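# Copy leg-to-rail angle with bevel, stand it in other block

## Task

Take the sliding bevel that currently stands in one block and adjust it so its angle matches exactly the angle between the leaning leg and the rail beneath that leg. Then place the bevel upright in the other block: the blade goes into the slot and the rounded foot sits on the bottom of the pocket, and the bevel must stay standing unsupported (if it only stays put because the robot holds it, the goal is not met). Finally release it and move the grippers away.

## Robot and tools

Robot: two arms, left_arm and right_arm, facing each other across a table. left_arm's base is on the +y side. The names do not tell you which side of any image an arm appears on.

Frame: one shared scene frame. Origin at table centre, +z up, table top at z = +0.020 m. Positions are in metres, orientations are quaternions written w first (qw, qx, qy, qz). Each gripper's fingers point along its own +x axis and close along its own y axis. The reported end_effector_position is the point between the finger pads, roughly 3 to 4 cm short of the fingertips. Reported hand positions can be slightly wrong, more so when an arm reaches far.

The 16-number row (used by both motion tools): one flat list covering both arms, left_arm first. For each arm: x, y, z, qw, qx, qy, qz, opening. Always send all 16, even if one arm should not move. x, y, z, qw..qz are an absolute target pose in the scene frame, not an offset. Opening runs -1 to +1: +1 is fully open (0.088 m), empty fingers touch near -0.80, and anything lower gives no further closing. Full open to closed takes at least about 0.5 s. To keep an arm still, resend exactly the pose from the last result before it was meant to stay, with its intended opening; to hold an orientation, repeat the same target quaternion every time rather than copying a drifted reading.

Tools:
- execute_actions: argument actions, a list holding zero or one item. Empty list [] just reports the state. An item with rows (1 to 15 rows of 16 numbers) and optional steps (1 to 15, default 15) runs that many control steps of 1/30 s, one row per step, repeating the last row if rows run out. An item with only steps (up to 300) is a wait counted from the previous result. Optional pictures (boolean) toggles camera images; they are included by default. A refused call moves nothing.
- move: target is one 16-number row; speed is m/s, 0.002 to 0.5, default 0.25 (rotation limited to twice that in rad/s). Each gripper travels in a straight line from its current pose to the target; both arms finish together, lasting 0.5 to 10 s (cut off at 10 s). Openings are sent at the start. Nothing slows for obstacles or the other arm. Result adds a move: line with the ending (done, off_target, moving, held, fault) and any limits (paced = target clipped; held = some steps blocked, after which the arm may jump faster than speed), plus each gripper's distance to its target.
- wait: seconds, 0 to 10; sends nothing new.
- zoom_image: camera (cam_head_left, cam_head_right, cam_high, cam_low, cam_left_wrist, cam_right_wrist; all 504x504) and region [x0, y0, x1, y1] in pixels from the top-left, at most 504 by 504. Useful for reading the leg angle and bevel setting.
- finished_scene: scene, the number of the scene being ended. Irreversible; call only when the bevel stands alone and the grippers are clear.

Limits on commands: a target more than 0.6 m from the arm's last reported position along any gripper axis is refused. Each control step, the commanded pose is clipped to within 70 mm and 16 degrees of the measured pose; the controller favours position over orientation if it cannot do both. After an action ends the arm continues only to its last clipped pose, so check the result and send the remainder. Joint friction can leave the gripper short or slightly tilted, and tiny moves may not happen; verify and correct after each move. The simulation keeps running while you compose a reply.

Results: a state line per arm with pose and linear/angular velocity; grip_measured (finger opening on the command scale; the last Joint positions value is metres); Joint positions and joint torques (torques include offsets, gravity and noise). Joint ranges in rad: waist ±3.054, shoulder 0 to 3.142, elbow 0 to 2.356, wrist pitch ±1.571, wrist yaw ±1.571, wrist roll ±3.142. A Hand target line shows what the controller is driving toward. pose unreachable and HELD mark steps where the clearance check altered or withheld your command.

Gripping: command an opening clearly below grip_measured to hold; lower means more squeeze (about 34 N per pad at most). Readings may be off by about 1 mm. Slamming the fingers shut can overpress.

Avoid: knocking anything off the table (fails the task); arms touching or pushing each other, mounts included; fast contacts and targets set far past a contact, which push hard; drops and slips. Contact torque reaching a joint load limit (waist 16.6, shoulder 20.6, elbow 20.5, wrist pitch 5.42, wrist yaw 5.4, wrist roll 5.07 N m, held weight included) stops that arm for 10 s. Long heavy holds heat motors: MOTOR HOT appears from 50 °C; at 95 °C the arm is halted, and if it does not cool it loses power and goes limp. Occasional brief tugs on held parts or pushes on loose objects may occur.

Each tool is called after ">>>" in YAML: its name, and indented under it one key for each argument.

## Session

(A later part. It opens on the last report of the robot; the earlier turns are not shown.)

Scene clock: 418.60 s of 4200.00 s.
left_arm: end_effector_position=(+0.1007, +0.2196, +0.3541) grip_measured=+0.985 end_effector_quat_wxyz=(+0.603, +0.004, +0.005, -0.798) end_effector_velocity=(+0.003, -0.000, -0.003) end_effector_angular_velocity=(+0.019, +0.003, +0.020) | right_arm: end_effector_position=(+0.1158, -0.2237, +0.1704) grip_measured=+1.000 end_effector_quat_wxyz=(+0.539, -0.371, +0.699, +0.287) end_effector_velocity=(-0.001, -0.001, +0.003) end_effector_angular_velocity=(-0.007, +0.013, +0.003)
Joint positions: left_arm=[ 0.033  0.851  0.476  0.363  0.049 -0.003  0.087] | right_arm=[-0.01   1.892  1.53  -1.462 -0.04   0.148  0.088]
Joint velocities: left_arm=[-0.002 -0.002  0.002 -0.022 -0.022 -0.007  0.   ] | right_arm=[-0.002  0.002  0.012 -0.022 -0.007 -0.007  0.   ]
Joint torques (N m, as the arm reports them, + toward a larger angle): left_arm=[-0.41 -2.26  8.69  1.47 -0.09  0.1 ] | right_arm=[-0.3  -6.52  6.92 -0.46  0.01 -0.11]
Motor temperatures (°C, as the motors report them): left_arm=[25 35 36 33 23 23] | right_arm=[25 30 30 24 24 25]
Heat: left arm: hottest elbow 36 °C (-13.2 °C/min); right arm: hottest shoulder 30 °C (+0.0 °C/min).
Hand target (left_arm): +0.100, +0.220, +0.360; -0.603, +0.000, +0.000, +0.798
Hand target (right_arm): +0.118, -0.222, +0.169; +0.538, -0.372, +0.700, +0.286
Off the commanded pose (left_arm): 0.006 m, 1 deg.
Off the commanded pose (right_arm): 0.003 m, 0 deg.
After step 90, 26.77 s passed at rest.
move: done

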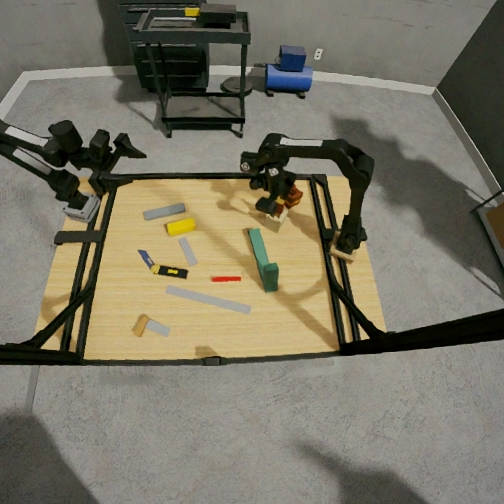

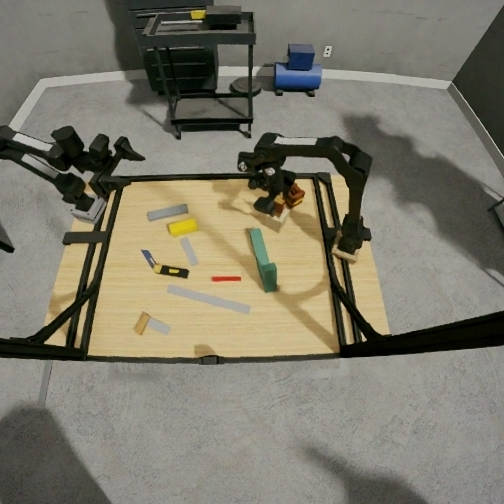

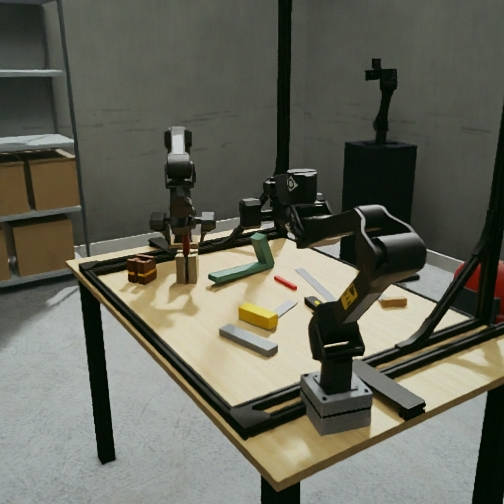

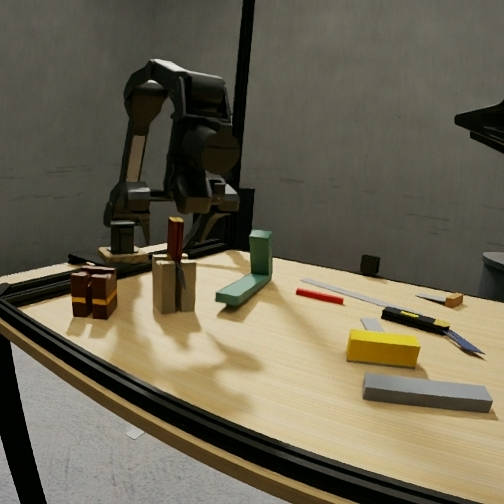

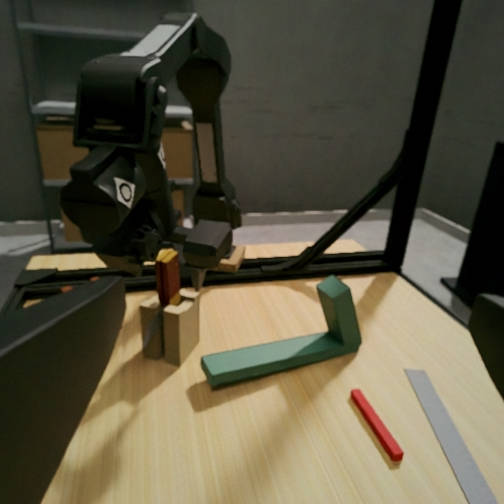

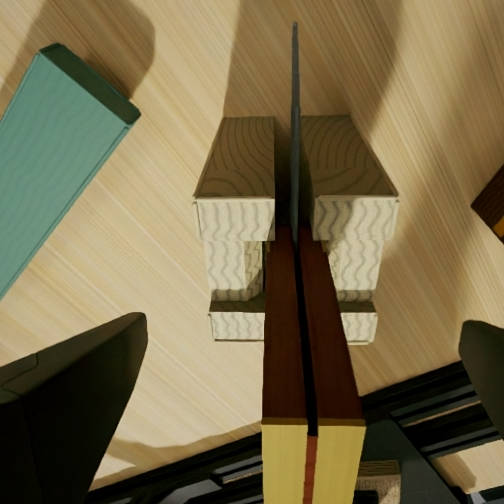

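>>> execute_actions:
  actions:
    - {"rows":[[0.10,0.22,0.36,0.603,0,0,-0.798,1,0.118,-0.222,0.169,0.5376,-0.3725,0.7006,0.2858,0.8],[0.10,0.22,0.36,0.603,0,0,-0.798,1,0.118,-0.222,0.169,0.5376,-0.3725,0.7006,0.2858,0.7],[0.10,0.22,0.36,0.603,0,0,-0.798,1,0.118,-0.222,0.169,0.5376,-0.3725,0.7006,0.2858,0.6],[0.10,0.22,0.36,0.603,0,0,-0.798,1,0.118,-0.222,0.169,0.5376,-0.3725,0.7006,0.2858,0.5],[0.10,0.22,0.36,0.603,0,0,-0.798,1,0.118,-0.222,0.169,0.5376,-0.3725,0.7006,0.2858,0.4],[0.10,0.22,0.36,0.603,0,0,-0.798,1,0.118,-0.222,0.169,0.5376,-0.3725,0.7006,0.2858,0.3],[0.10,0.22,0.36,0.603,0,0,-0.798,1,0.118,-0.222,0.169,0.5376,-0.3725,0.7006,0.2858,0.2],[0.10,0.22,0.36,0.603,0,0,-0.798,1,0.118,-0.222,0.169,0.5376,-0.3725,0.7006,0.2858,0.1],[0.10,0.22,0.36,0.603,0,0,-0.798,1,0.118,-0.222,0.169,0.5376,-0.3725,0.7006,0.2858,0.0],[0.10,0.22,0.36,0.603,0,0,-0.798,1,0.118,-0.222,0.169,0.5376,-0.3725,0.7006,0.2858,-0.1],[0.10,0.22,0.36,0.603,0,0,-0.798,1,0.118,-0.222,0.169,0.5376,-0.3725,0.7006,0.2858,-0.17],[0.10,0.22,0.36,0.603,0,0,-0.798,1,0.118,-0.222,0.169,0.5376,-0.3725,0.7006,0.2858,-0.23],[0.10,0.22,0.36,0.603,0,0,-0.798,1,0.118,-0.222,0.169,0.5376,-0.3725,0.7006,0.2858,-0.28]],"steps":15}
  pictures: false

>>> execute_actions:
  actions:
    - {"rows":[[0.10,0.22,0.36,0.603,0,0,-0.798,1,0.118,-0.222,0.169,0.5376,-0.3725,0.7006,0.2858,-0.31],[0.10,0.22,0.36,0.603,0,0,-0.798,1,0.118,-0.222,0.169,0.5376,-0.3725,0.7006,0.2858,-0.34],[0.10,0.22,0.36,0.603,0,0,-0.798,1,0.118,-0.222,0.169,0.5376,-0.3725,0.7006,0.2858,-0.37],[0.10,0.22,0.36,0.603,0,0,-0.798,1,0.118,-0.222,0.169,0.5376,-0.3725,0.7006,0.2858,-0.40],[0.10,0.22,0.36,0.603,0,0,-0.798,1,0.118,-0.222,0.169,0.5376,-0.3725,0.7006,0.2858,-0.43],[0.10,0.22,0.36,0.603,0,0,-0.798,1,0.118,-0.222,0.169,0.5376,-0.3725,0.7006,0.2858,-0.46],[0.10,0.22,0.36,0.603,0,0,-0.798,1,0.118,-0.222,0.169,0.5376,-0.3725,0.7006,0.2858,-0.49],[0.10,0.22,0.36,0.603,0,0,-0.798,1,0.118,-0.222,0.169,0.5376,-0.3725,0.7006,0.2858,-0.52],[0.10,0.22,0.36,0.603,0,0,-0.798,1,0.118,-0.222,0.169,0.5376,-0.3725,0.7006,0.2858,-0.55],[0.10,0.22,0.36,0.603,0,0,-0.798,1,0.118,-0.222,0.169,0.5376,-0.3725,0.7006,0.2858,-0.58],[0.10,0.22,0.36,0.603,0,0,-0.798,1,0.118,-0.222,0.169,0.5376,-0.3725,0.7006,0.2858,-0.60]],"steps":15}

Scene clock: 458.20 s of 4200.00 s.
left_arm: end_effector_position=(+0.1006, +0.2197, +0.3543) grip_measured=+0.985 end_effector_quat_wxyz=(+0.603, +0.004, +0.005, -0.798) end_effector_velocity=(+0.003, -0.000, -0.002) end_effector_angular_velocity=(+0.009, +0.005, +0.020) | right_arm: end_effector_position=(+0.1159, -0.2234, +0.1705) grip_measured=-0.176 end_effector_quat_wxyz=(+0.539, -0.371, +0.699, +0.287) end_effector_velocity=(+0.001, -0.001, +0.000) end_effector_angular_velocity=(-0.005, +0.008, -0.016)
Joint positions: left_arm=[ 0.033  0.851  0.476  0.363  0.049 -0.002  0.087] | right_arm=[-0.01   1.893  1.532 -1.463 -0.04   0.148  0.03 ]
Joint velocities: left_arm=[-0.002 -0.002 -0.002 -0.007 -0.022 -0.007 -0.   ] | right_arm=[-0.007  0.002  0.002 -0.007 -0.007  0.007 -0.051]
Joint torques (N m, as the arm reports them, + toward a larger angle): left_arm=[-0.39 -2.19  8.64  1.49 -0.08  0.11] | right_arm=[-0.27 -6.6   7.07 -0.43 -0.01 -0.1 ]
Motor temperatures (°C, as the motors report them): left_arm=[25 33 37 33 23 23] | right_arm=[25 31 31 24 24 25]
Heat: left arm: hottest elbow 37 °C (+0.0 °C/min); right arm: hottest shoulder 31 °C (+1.0 °C/min).
Hand target (left_arm): +0.100, +0.220, +0.360; -0.603, -0.000, +0.000, +0.798
Hand target (right_arm): +0.118, -0.222, +0.169; +0.538, -0.372, +0.700, +0.286
Off the commanded pose (left_arm): 0.006 m, 1 deg.
Off the commanded pose (right_arm): 0.003 m, 0 deg.
Steps of this call (steps 1 to 90: nothing new was sent; then 36.10 s passed at rest; steps 91 to 105: all 15 steps of this action). Readings (end_effector_position):
91: left_arm (+0.1006, +0.2197, +0.3543) | right_arm (+0.1159, -0.2234, +0.1705)
92: left_arm (+0.1006, +0.2197, +0.3543) | right_arm (+0.1159, -0.2234, +0.1705)
94: left_arm (+0.1006, +0.2197, +0.3543) | right_arm (+0.1159, -0.2234, +0.1705)
98: left_arm (+0.1006, +0.2197, +0.3543) | right_arm (+0.1159, -0.2234, +0.1705)
105: the state above

Scene clock: 458.70 s of 4200.00 s.
left_arm: end_effector_position=(+0.1006, +0.2197, +0.3543) grip_measured=+0.985 end_effector_quat_wxyz=(+0.603, +0.004, +0.005, -0.798) end_effector_velocity=(+0.000, +0.000, +0.001) end_effector_angular_velocity=(-0.001, +0.023, +0.005) | right_arm: end_effector_position=(+0.1155, -0.2233, +0.1705) grip_measured=-0.416 end_effector_quat_wxyz=(+0.538, -0.372, +0.700, +0.289) end_effector_velocity=(-0.005, -0.004, +0.002) end_effector_angular_velocity=(-0.008, +0.033, +0.013)
Joint positions: left_arm=[ 0.033  0.851  0.476  0.363  0.049 -0.002  0.087] | right_arm=[-0.01   1.894  1.532 -1.464 -0.042  0.143  0.019]
Joint velocities: left_arm=[-0.002 -0.002 -0.002  0.007 -0.007 -0.022 -0.   ] | right_arm=[-0.002 -0.002 -0.002 -0.022 -0.022 -0.022 -0.   ]
Joint torques (N m, as the arm reports them, + toward a larger angle): left_arm=[-0.37 -2.21  8.64  1.47 -0.08  0.09] | right_arm=[-0.28 -6.62  6.96 -0.38  0.12 -0.01]
Motor temperatures (°C, as the motors report them): left_arm=[25 33 37 33 23 23] | right_arm=[25 31 31 24 24 25]
Heat: left arm: hottest elbow 37 °C (+0.0 °C/min); right arm: hottest shoulder 31 °C (+1.0 °C/min).
Hand target (left_arm): +0.100, +0.220, +0.360; -0.603, -0.000, +0.000, +0.798
Hand target (right_arm): +0.118, -0.222, +0.169; +0.537, -0.373, +0.701, +0.286
Off the commanded pose (left_arm): 0.006 m, 1 deg.
Off the commanded pose (right_arm): 0.003 m, 0 deg.
Steps of this call (steps 1 to 15: all 15 steps of this action). Readings (end_effector_position):
1: left_arm (+0.1006, +0.2197, +0.3543) | right_arm (+0.1159, -0.2234, +0.1705)
2: left_arm (+0.1006, +0.2197, +0.3543) | right_arm (+0.1159, -0.2234, +0.1705)
4: left_arm (+0.1006, +0.2197, +0.3543) | right_arm (+0.1159, -0.2234, +0.1705)
8: left_arm (+0.1006, +0.2197, +0.3543) | right_arm (+0.1155, -0.2232, +0.1705)
15: the state above

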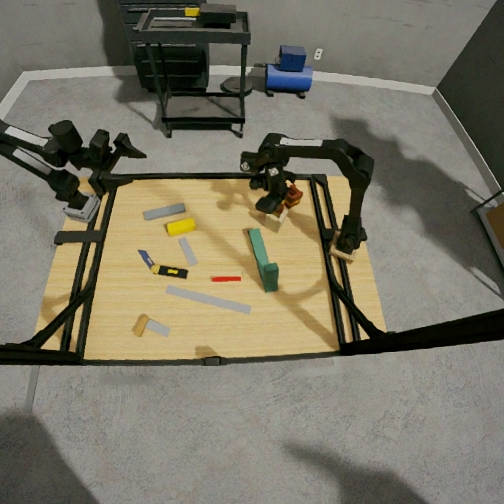

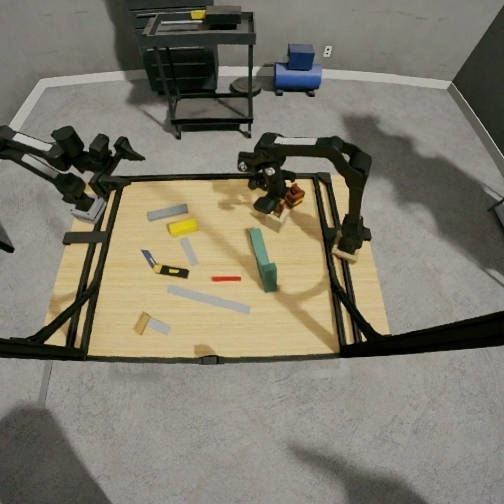

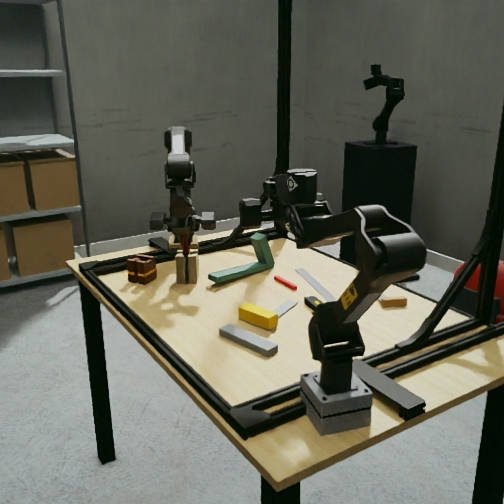

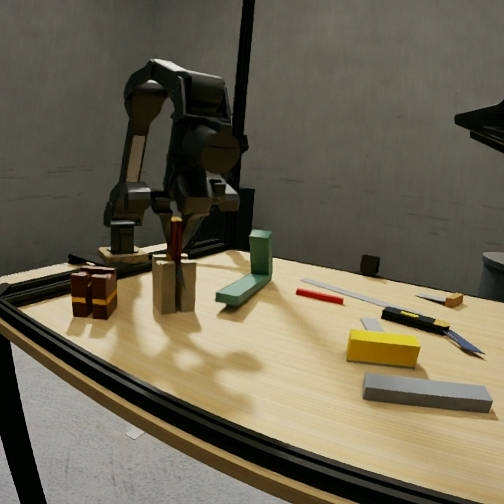

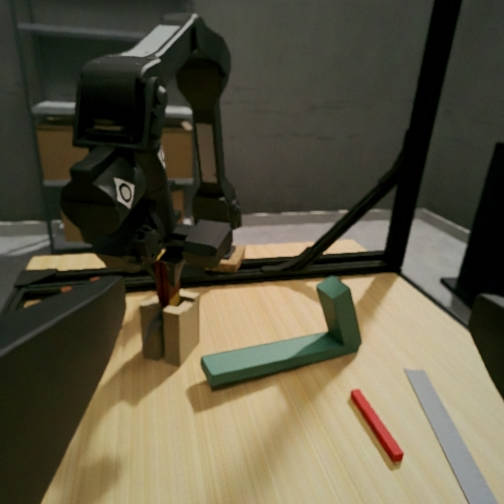

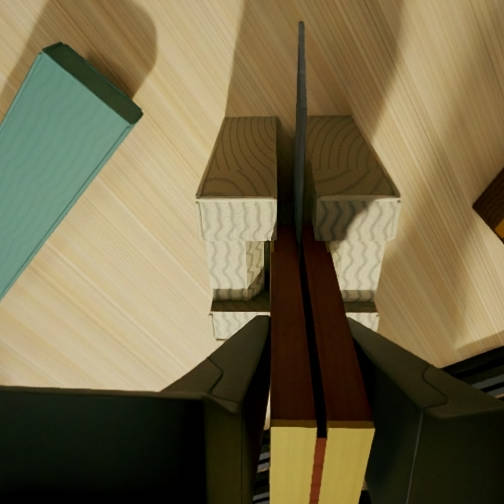

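>>> move:
  target: [0.10,0.22,0.36,0.603,0,0,-0.798,1, 0.118,-0.222,0.255,0.5736,-0.337,0.672,0.305,-0.62]
  speed: 0.05

Scene clock: 472.20 s of 4200.00 s.
left_arm: end_effector_position=(+0.1004, +0.2197, +0.3551) grip_measured=+0.985 end_effector_quat_wxyz=(+0.603, +0.003, +0.004, -0.798) end_effector_velocity=(-0.002, +0.001, -0.002) end_effector_angular_velocity=(+0.013, +0.020, -0.010) | right_arm: end_effector_position=(+0.1173, -0.2217, +0.2473) grip_measured=-0.418 end_effector_quat_wxyz=(+0.601, -0.324, +0.654, +0.325) end_effector_velocity=(-0.001, -0.002, +0.002) end_effector_angular_velocity=(+0.001, +0.008, +0.004)
Joint positions: left_arm=[ 0.032  0.851  0.478  0.362  0.049 -0.002  0.087] | right_arm=[-0.015  1.744  1.676 -1.561 -0.045  0.169  0.019]
Joint velocities: left_arm=[-0.002 -0.002 -0.002 -0.007  0.007 -0.022  0.   ] | right_arm=[-0.002 -0.007 -0.002 -0.007 -0.007 -0.007 -0.   ]
Joint torques (N m, as the arm reports them, + toward a larger angle): left_arm=[-0.33 -2.14  8.49  1.5  -0.08  0.08] | right_arm=[-0.29 -9.27  7.63 -0.11 -0.17  0.09]
Motor temperatures (°C, as the motors report them): left_arm=[25 33 38 33 23 23] | right_arm=[25 32 32 24 24 25]
Heat: left arm: hottest elbow 38 °C (+2.0 °C/min); right arm: hottest shoulder 32 °C (+2.0 °C/min).
Hand target (left_arm): +0.100, +0.220, +0.360; -0.603, +0.000, +0.000, +0.798
Hand target (right_arm): +0.118, -0.222, +0.255; +0.610, -0.316, +0.648, +0.330
Off the commanded pose (left_arm): 0.005 m, 1 deg.
Off the commanded pose (right_arm): 0.008 m, 5 deg.
joint sent to its limit (right arm) — the command would take joint 4 (wrist pitch) past its lower limit, so that joint was sent only as far as its limit.
move: off_target (right_arm)

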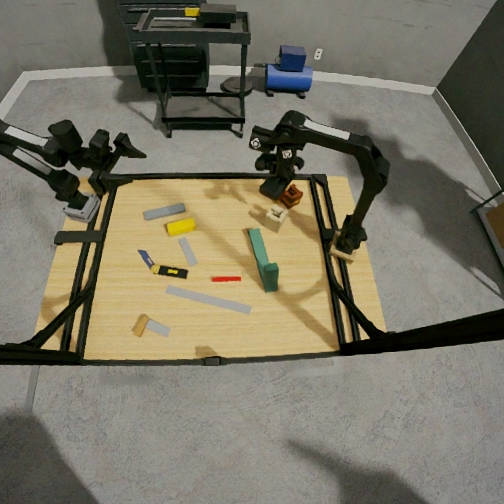

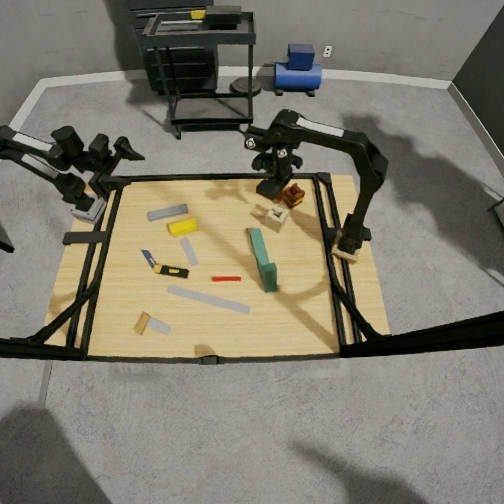

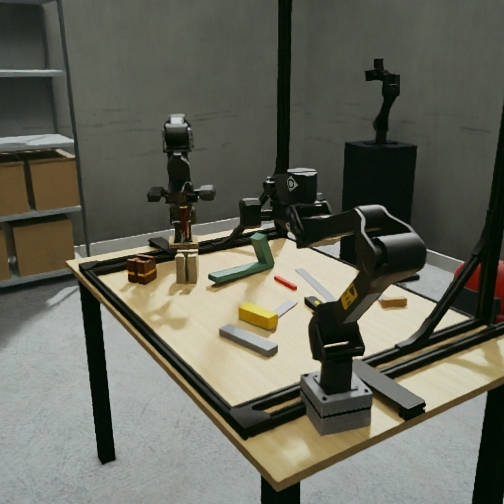

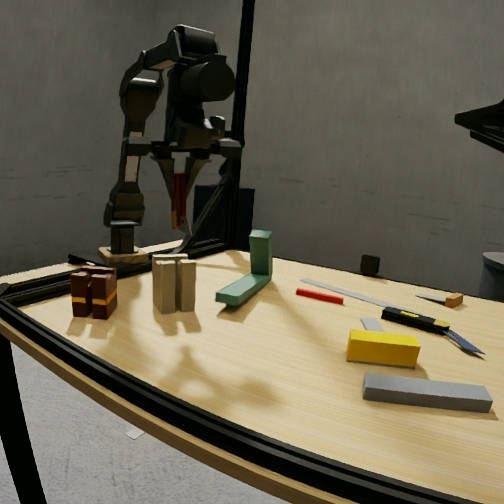

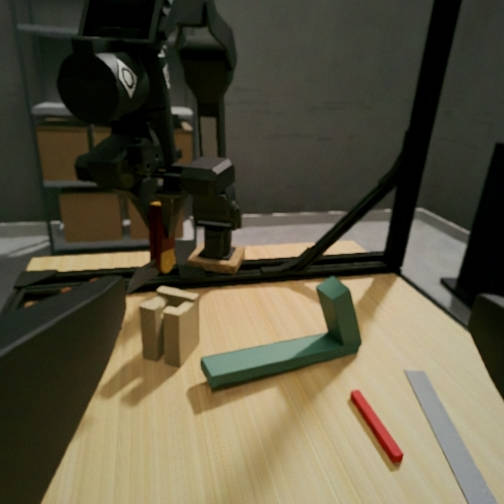

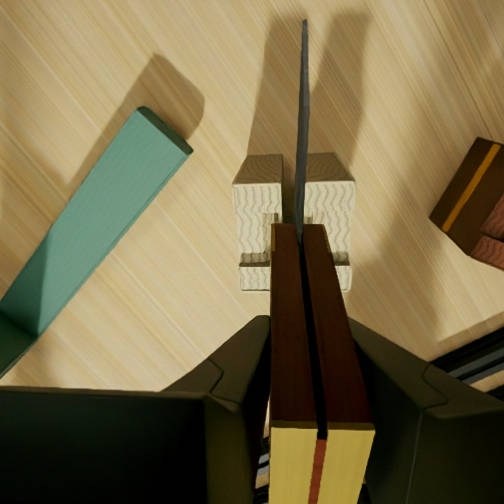

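>>> move:
  target: [0.10,0.22,0.36,0.603,0,0,-0.798,1, 0.105,-0.205,0.285,0.63,-0.30,0.63,0.33,-0.62]
  speed: 0.1

>>> move:
  target: [0.0,0.10,0.20,0.707,0,0,-0.707,1, -0.005,-0.19,0.26,0.6046,-0.0932,0.7879,0.0715,-0.62]
  speed: 0.15

Scene clock: 533.03 s of 4200.00 s.
left_arm: end_effector_position=(+0.1002, +0.2199, +0.3571) grip_measured=+0.985 end_effector_quat_wxyz=(+0.603, +0.002, +0.002, -0.798) end_effector_velocity=(+0.003, -0.000, -0.002) end_effector_angular_velocity=(+0.009, +0.005, +0.020) | right_arm: end_effector_position=(+0.1055, -0.2053, +0.2772) grip_measured=-0.418 end_effector_quat_wxyz=(+0.639, -0.293, +0.625, +0.338) end_effector_velocity=(-0.001, -0.001, +0.003) end_effector_angular_velocity=(+0.005, +0.006, -0.009)
Joint positions: left_arm=[ 0.031  0.849  0.482  0.361  0.048 -0.001  0.087] | right_arm=[ 0.047  1.714  1.763 -1.562 -0.036  0.262  0.019]
Joint velocities: left_arm=[-0.002 -0.002 -0.002 -0.007 -0.022 -0.007  0.   ] | right_arm=[-0.002 -0.002  0.007 -0.007 -0.007  0.007 -0.   ]
Joint torques (N m, as the arm reports them, + toward a larger angle): left_arm=[-0.19 -1.96  7.97  1.57 -0.06  0.05] | right_arm=[ 0.42 -8.8   7.9   0.15  0.07  0.11]
Motor temperatures (°C, as the motors report them): left_arm=[25 32 38 34 23 23] | right_arm=[25 35 33 24 24 25]
Heat: left arm: hottest elbow 38 °C (+0.0 °C/min); right arm: hottest shoulder 35 °C (+3.0 °C/min).
Hand target (left_arm): +0.100, +0.220, +0.360; -0.603, -0.000, -0.000, +0.798
Hand target (right_arm): +0.105, -0.205, +0.285; +0.647, -0.287, +0.618, +0.344
Off the commanded pose (left_arm): 0.003 m, 0 deg.
Off the commanded pose (right_arm): 0.008 m, 2 deg.
joint sent to its limit (right arm) — the command would take joint 4 (wrist pitch) past its lower limit, so that joint was sent only as far as its limit.
move: done

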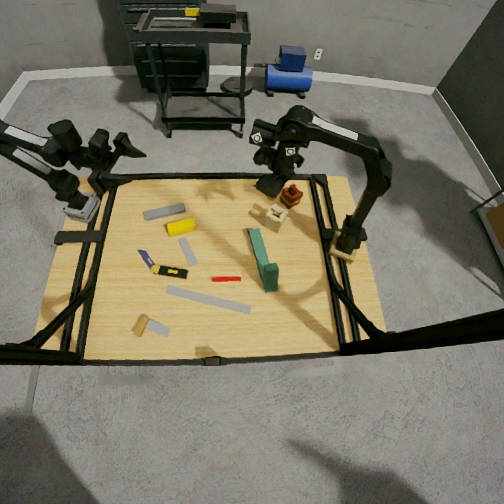

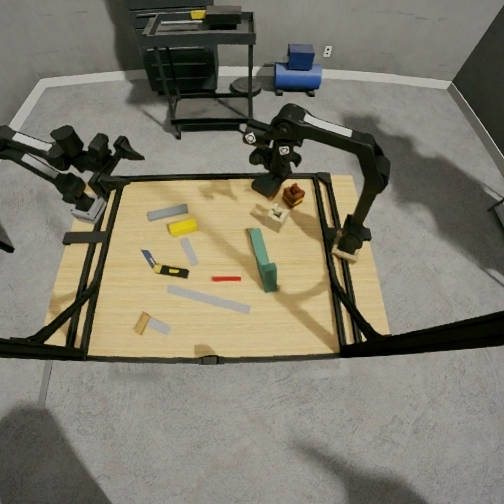

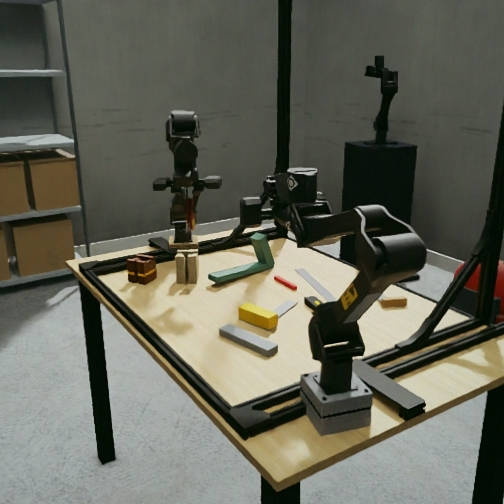

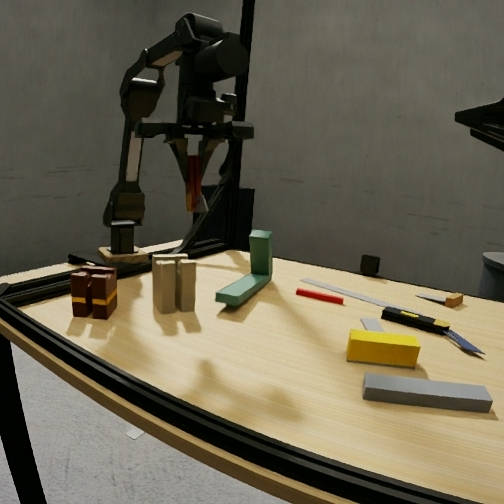

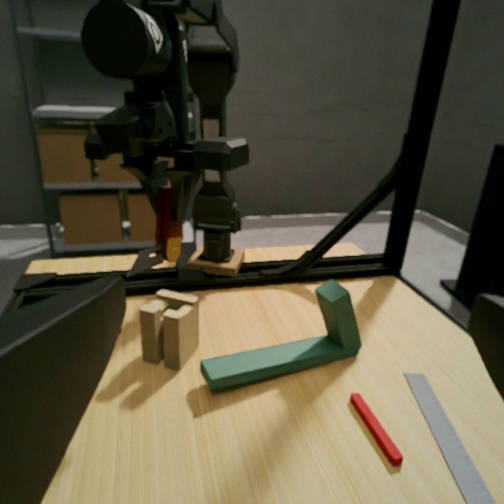

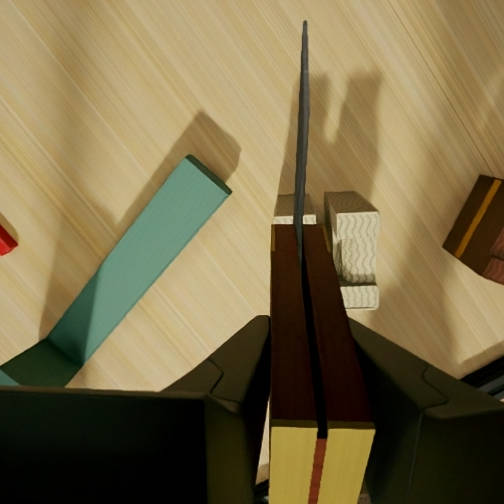

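Scene clock: 535.97 s of 4200.00 s.
left_arm: end_effector_position=(+0.0017, +0.1024, +0.2018) grip_measured=+0.985 end_effector_quat_wxyz=(+0.707, -0.001, +0.000, -0.707) end_effector_velocity=(-0.000, -0.000, -0.007) end_effector_angular_velocity=(+0.023, -0.007, +0.005) | right_arm: end_effector_position=(-0.0041, -0.1899, +0.2637) grip_measured=-0.418 end_effector_quat_wxyz=(+0.613, -0.065, +0.781, +0.098) end_effector_velocity=(+0.001, -0.002, +0.000) end_effector_angular_velocity=(-0.005, +0.008, -0.000)
Joint positions: left_arm=[-0.318  2.05   0.709  1.342 -0.578 -0.001  0.087] | right_arm=[ 0.305  1.726  1.706 -1.562 -0.243  1.211  0.019]
Joint velocities: left_arm=[-0.002  0.007  0.002 -0.022 -0.007 -0.007  0.   ] | right_arm=[-0.007 -0.002 -0.002 -0.007 -0.007 -0.007 -0.   ]
Joint torques (N m, as the arm reports them, + toward a larger angle): left_arm=[-0.41 -6.3   5.06  1.75 -0.1   0.17] | right_arm=[ 0.32 -6.    5.07  0.01 -0.29  0.09]
Motor temperatures (°C, as the motors report them): left_arm=[25 32 38 34 23 23] | right_arm=[25 35 32 24 24 25]
Heat: left arm: hottest elbow 38 °C (+0.0 °C/min); right arm: hottest shoulder 35 °C (+2.0 °C/min).
Hand target (left_arm): -0.000, +0.101, +0.201; +0.707, -0.000, -0.002, -0.707
Hand target (right_arm): -0.006, -0.190, +0.259; +0.610, -0.070, +0.784, +0.090
Off the commanded pose (left_arm): 0.003 m, 0 deg.
Off the commanded pose (right_arm): 0.004 m, 5 deg.
joint sent to its limit (right arm) — the command would take joint 4 (wrist pitch) past its lower limit, so that joint was sent only as far as its limit.
move: off_target (right_arm)

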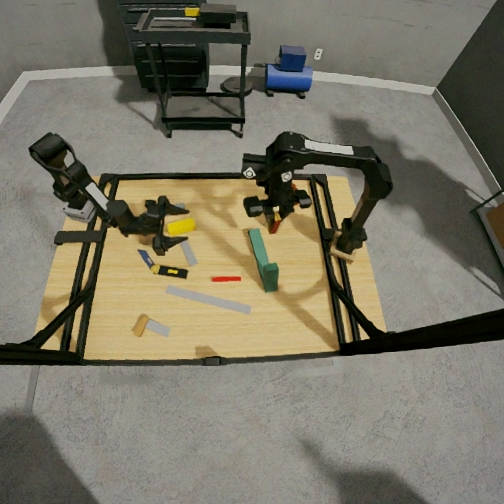

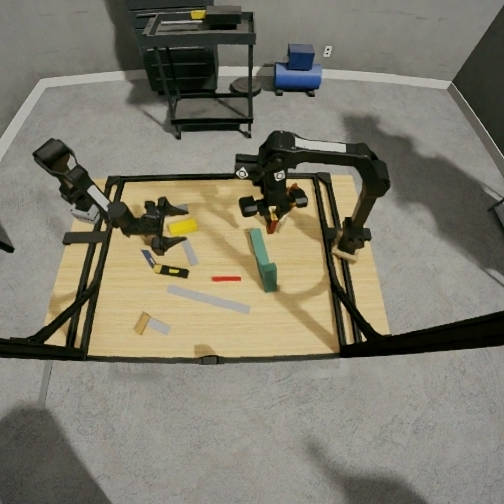

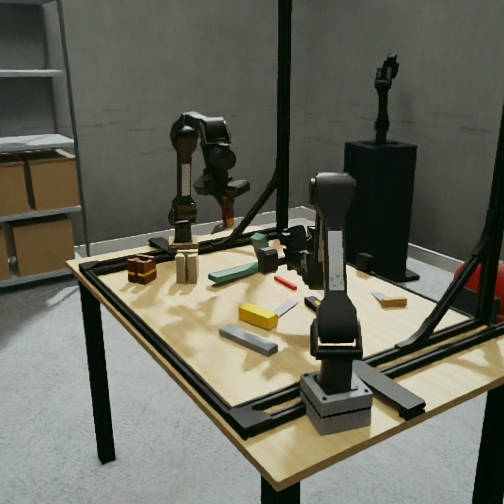

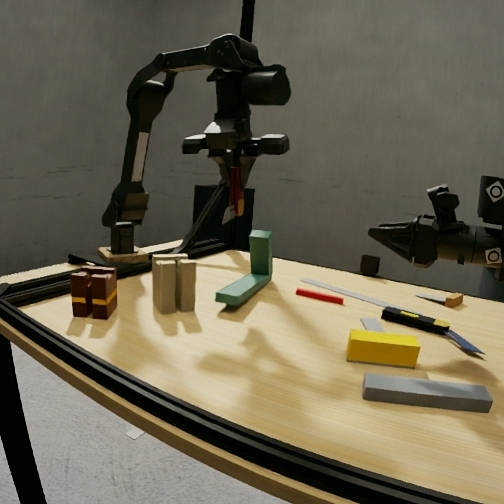

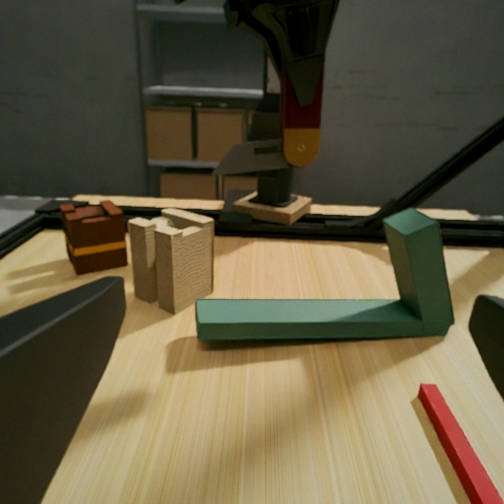

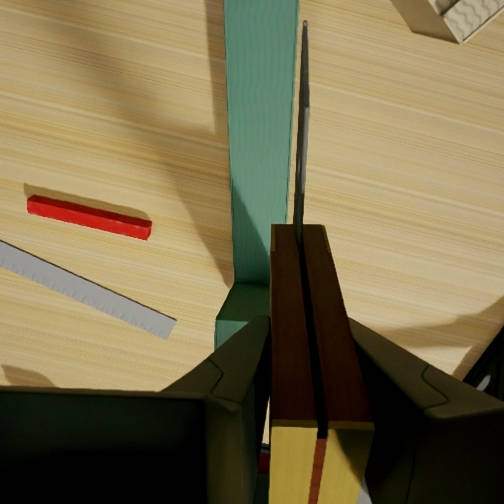

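>>> zoom_image:
  camera: "cam_left_wrist"
  region: [200, 0, 360, 190]

>>> zoom_image:
  camera: "cam_left_wrist"
  region: [180, 190, 480, 360]

Region (200, 0, 360, 190) of cam_left_wrist's 504x504 image, scaled by 2.653, with more detail than that image has; it fills the left 424 columns of this view, and the rest is white.

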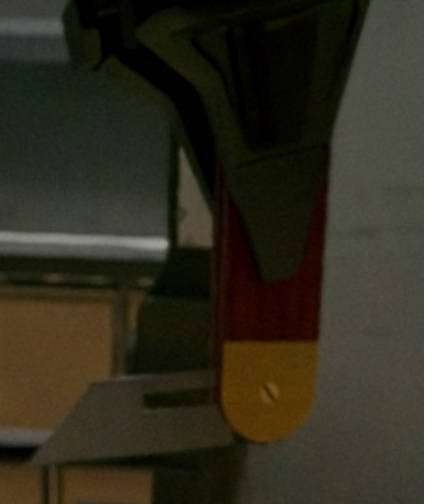

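Region (180, 190, 480, 360) of cam_left_wrist's 504x504 image, scaled by 1.680, with more detail than that image has; it fills the top 286 rows of this view, and the rest is white.

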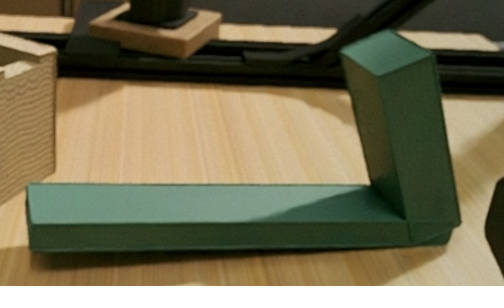

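>>> move:
  target: [-0.09,0.07,0.13,0.707,0,0,-0.707,1, -0.006,-0.19,0.24,0.6046,-0.0932,0.7879,0.0715,-0.62]
  speed: 0.15

Scene clock: 597.27 s of 4200.00 s.
left_arm: end_effector_position=(-0.0887, +0.0709, +0.1340) grip_measured=+0.985 end_effector_quat_wxyz=(+0.707, -0.003, -0.001, -0.707) end_effector_velocity=(-0.001, -0.001, -0.003) end_effector_angular_velocity=(+0.013, -0.019, +0.005) | right_arm: end_effector_position=(-0.0049, -0.1902, +0.2446) grip_measured=-0.418 end_effector_quat_wxyz=(+0.607, -0.086, +0.787, +0.075) end_effector_velocity=(+0.000, +0.003, -0.001) end_effector_angular_velocity=(+0.020, +0.005, +0.004)
Joint positions: left_arm=[-0.463  2.458  1.103  1.362 -0.723  0.002  0.087] | right_arm=[ 0.307  1.767  1.674 -1.555 -0.244  1.207  0.019]
Joint velocities: left_arm=[-0.002  0.002  0.007 -0.022 -0.007  0.007 -0.   ] | right_arm=[-0.002 -0.002 -0.007  0.022 -0.007 -0.007 -0.   ]
Joint torques (N m, as the arm reports them, + toward a larger angle): left_arm=[-0.28 -8.31  4.85  1.3  -0.09  0.02] | right_arm=[ 0.31 -6.29  5.01  0.13 -0.18 -0.1 ]
Motor temperatures (°C, as the motors report them): left_arm=[25 36 33 36 23 23] | right_arm=[25 33 30 23 24 25]
Heat: left arm: hottest shoulder 36 °C (-1.0 °C/min); right arm: hottest shoulder 33 °C (-2.0 °C/min).
Hand target (left_arm): -0.090, +0.071, +0.130; +0.707, +0.000, -0.001, -0.707
Hand target (right_arm): -0.006, -0.190, +0.240; +0.605, -0.093, +0.788, +0.072
Off the commanded pose (left_arm): 0.004 m, 0 deg.
Off the commanded pose (right_arm): 0.005 m, 1 deg.
move: done

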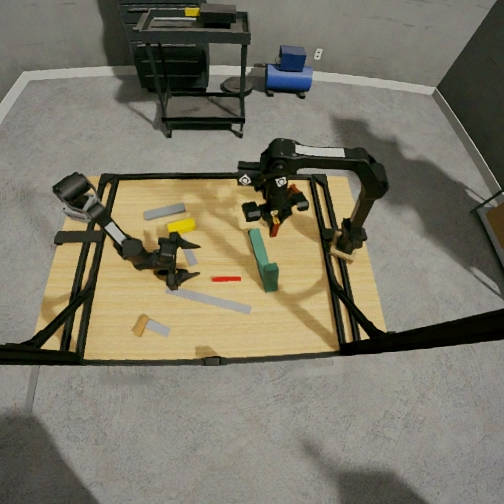

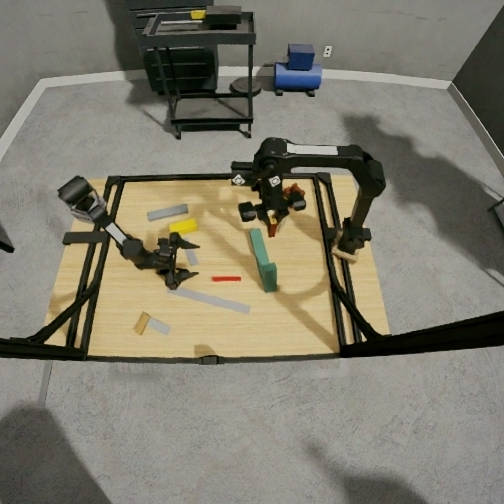

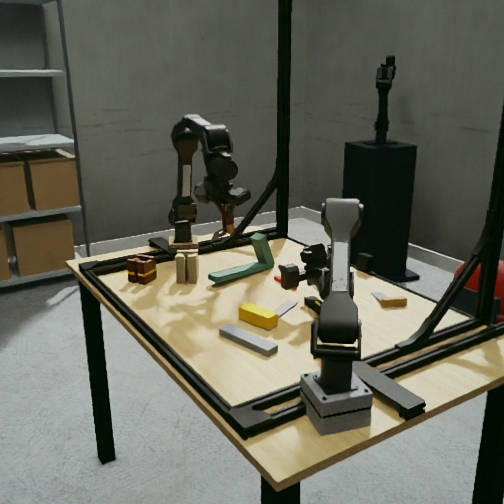

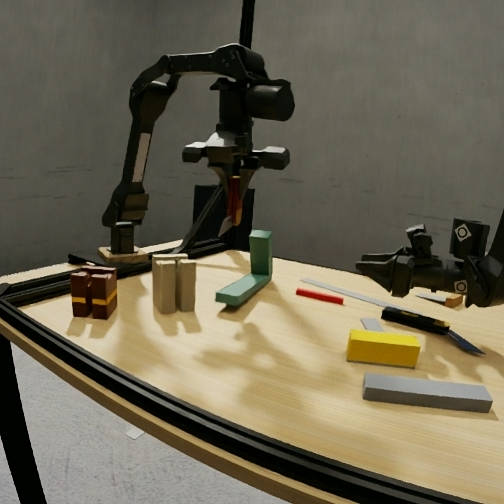

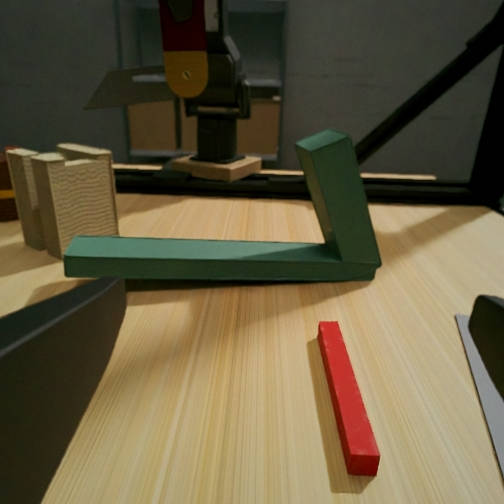

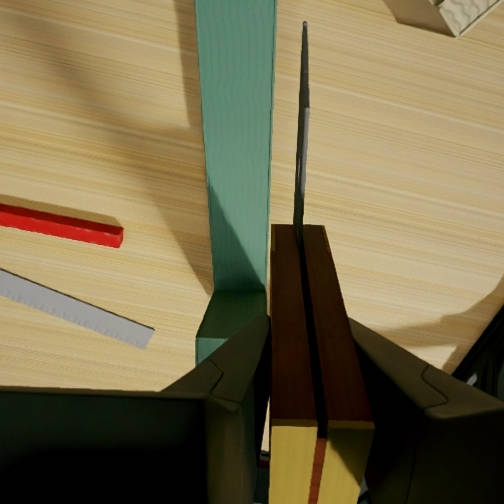

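>>> zoom_image:
  camera: "cam_left_wrist"
  region: [50, 110, 410, 310]

Region (50, 110, 410, 310) of cam_left_wrist's 504x504 image, scaled by 1.400, with more detail than that image has.

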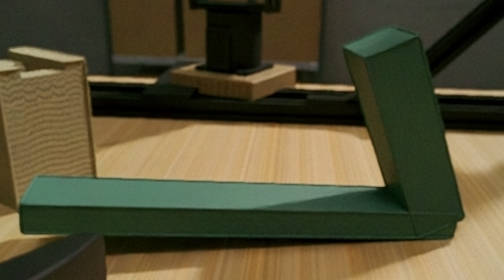

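>>> zoom_image:
  camera: "cam_right_wrist"
  region: [150, 0, 400, 400]

>>> zoom_image:
  camera: "cam_low"
  region: [200, 210, 320, 320]

Region (150, 0, 400, 400) of cam_right_wrist's 504x504 image, scaled by 1.260, with more detail than that image has; it fills the left 315 columns of this view, and the rest is white.

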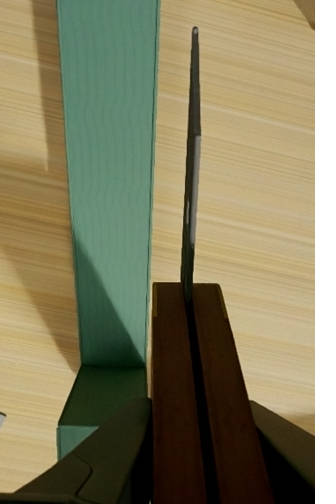

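Region (200, 210, 320, 320) of cam_low's 504x504 image, scaled by 4.200, with more detail than that image has; it fills the top 462 rows of this view, and the rest is white.

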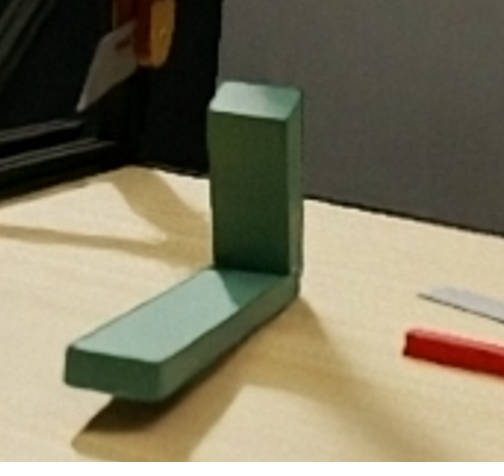

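>>> move:
  target: [-0.09,0.07,0.13,0.707,0,0,-0.707,1, -0.058,-0.1825,0.188,0.519,-0.0987,0.8469,0.0605,-0.62]
  speed: 0.08

Scene clock: 658.93 s of 4200.00 s.
left_arm: end_effector_position=(-0.0894, +0.0709, +0.1308) grip_measured=+0.985 end_effector_quat_wxyz=(+0.707, +0.000, -0.001, -0.707) end_effector_velocity=(-0.000, +0.001, +0.001) end_effector_angular_velocity=(+0.002, +0.006, +0.015) | right_arm: end_effector_position=(-0.0564, -0.1820, +0.1921) grip_measured=-0.418 end_effector_quat_wxyz=(+0.522, -0.095, +0.845, +0.068) end_effector_velocity=(-0.004, +0.001, +0.001) end_effector_angular_velocity=(+0.012, +0.022, +0.006)
Joint positions: left_arm=[-0.464  2.466  1.107  1.359 -0.723  0.002  0.087] | right_arm=[ 0.383  1.822  1.489 -1.361 -0.447  1.258  0.019]
Joint velocities: left_arm=[-0.007 -0.002  0.002 -0.007 -0.022 -0.007 -0.   ] | right_arm=[ 0.002 -0.002 -0.002  0.007 -0.022 -0.007 -0.   ]
Joint torques (N m, as the arm reports them, + toward a larger angle): left_arm=[-0.05 -9.22  4.7   1.31 -0.03 -0.04] | right_arm=[ 0.33 -6.7   4.9   0.06 -0.51  0.12]
Motor temperatures (°C, as the motors report them): left_arm=[25 41 32 34 23 23] | right_arm=[25 34 30 23 24 25]
Heat: left arm: hottest shoulder 41 °C (+5.1 °C/min); right arm: hottest shoulder 34 °C (+1.0 °C/min).
Hand target (left_arm): -0.090, +0.070, +0.130; +0.707, -0.000, +0.000, -0.707
Hand target (right_arm): -0.058, -0.183, +0.188; +0.519, -0.099, +0.847, +0.061
Off the commanded pose (left_arm): 0.001 m, 0 deg.
Off the commanded pose (right_arm): 0.004 m, 1 deg.
move: done

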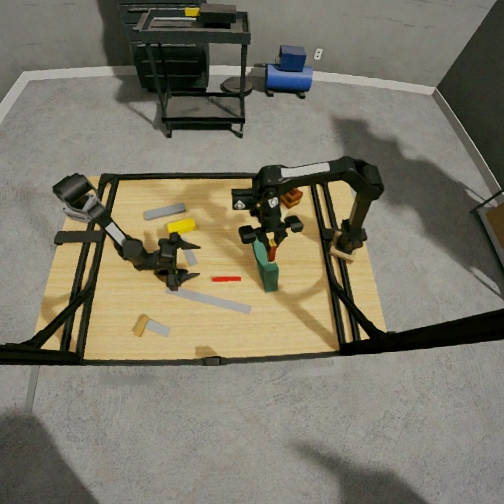

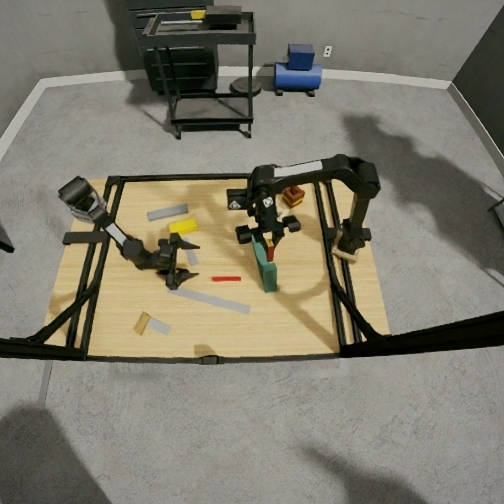

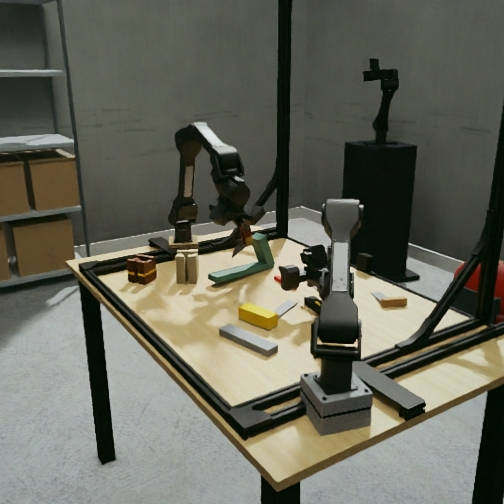

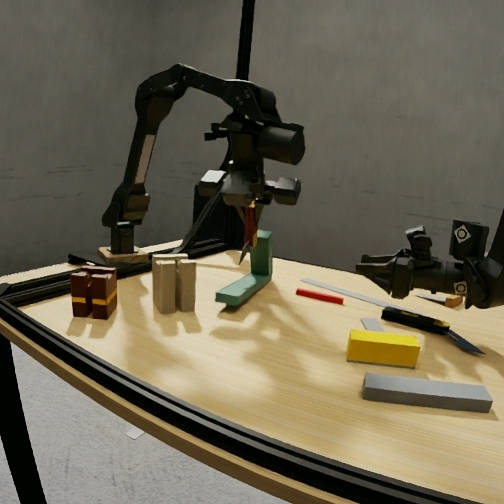

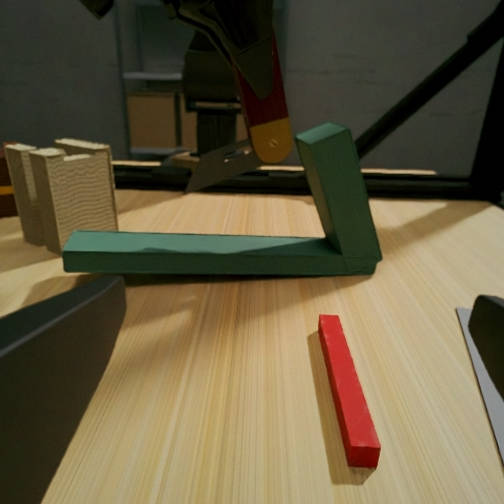

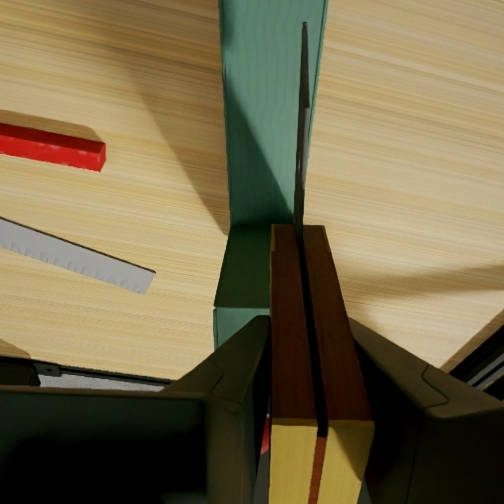

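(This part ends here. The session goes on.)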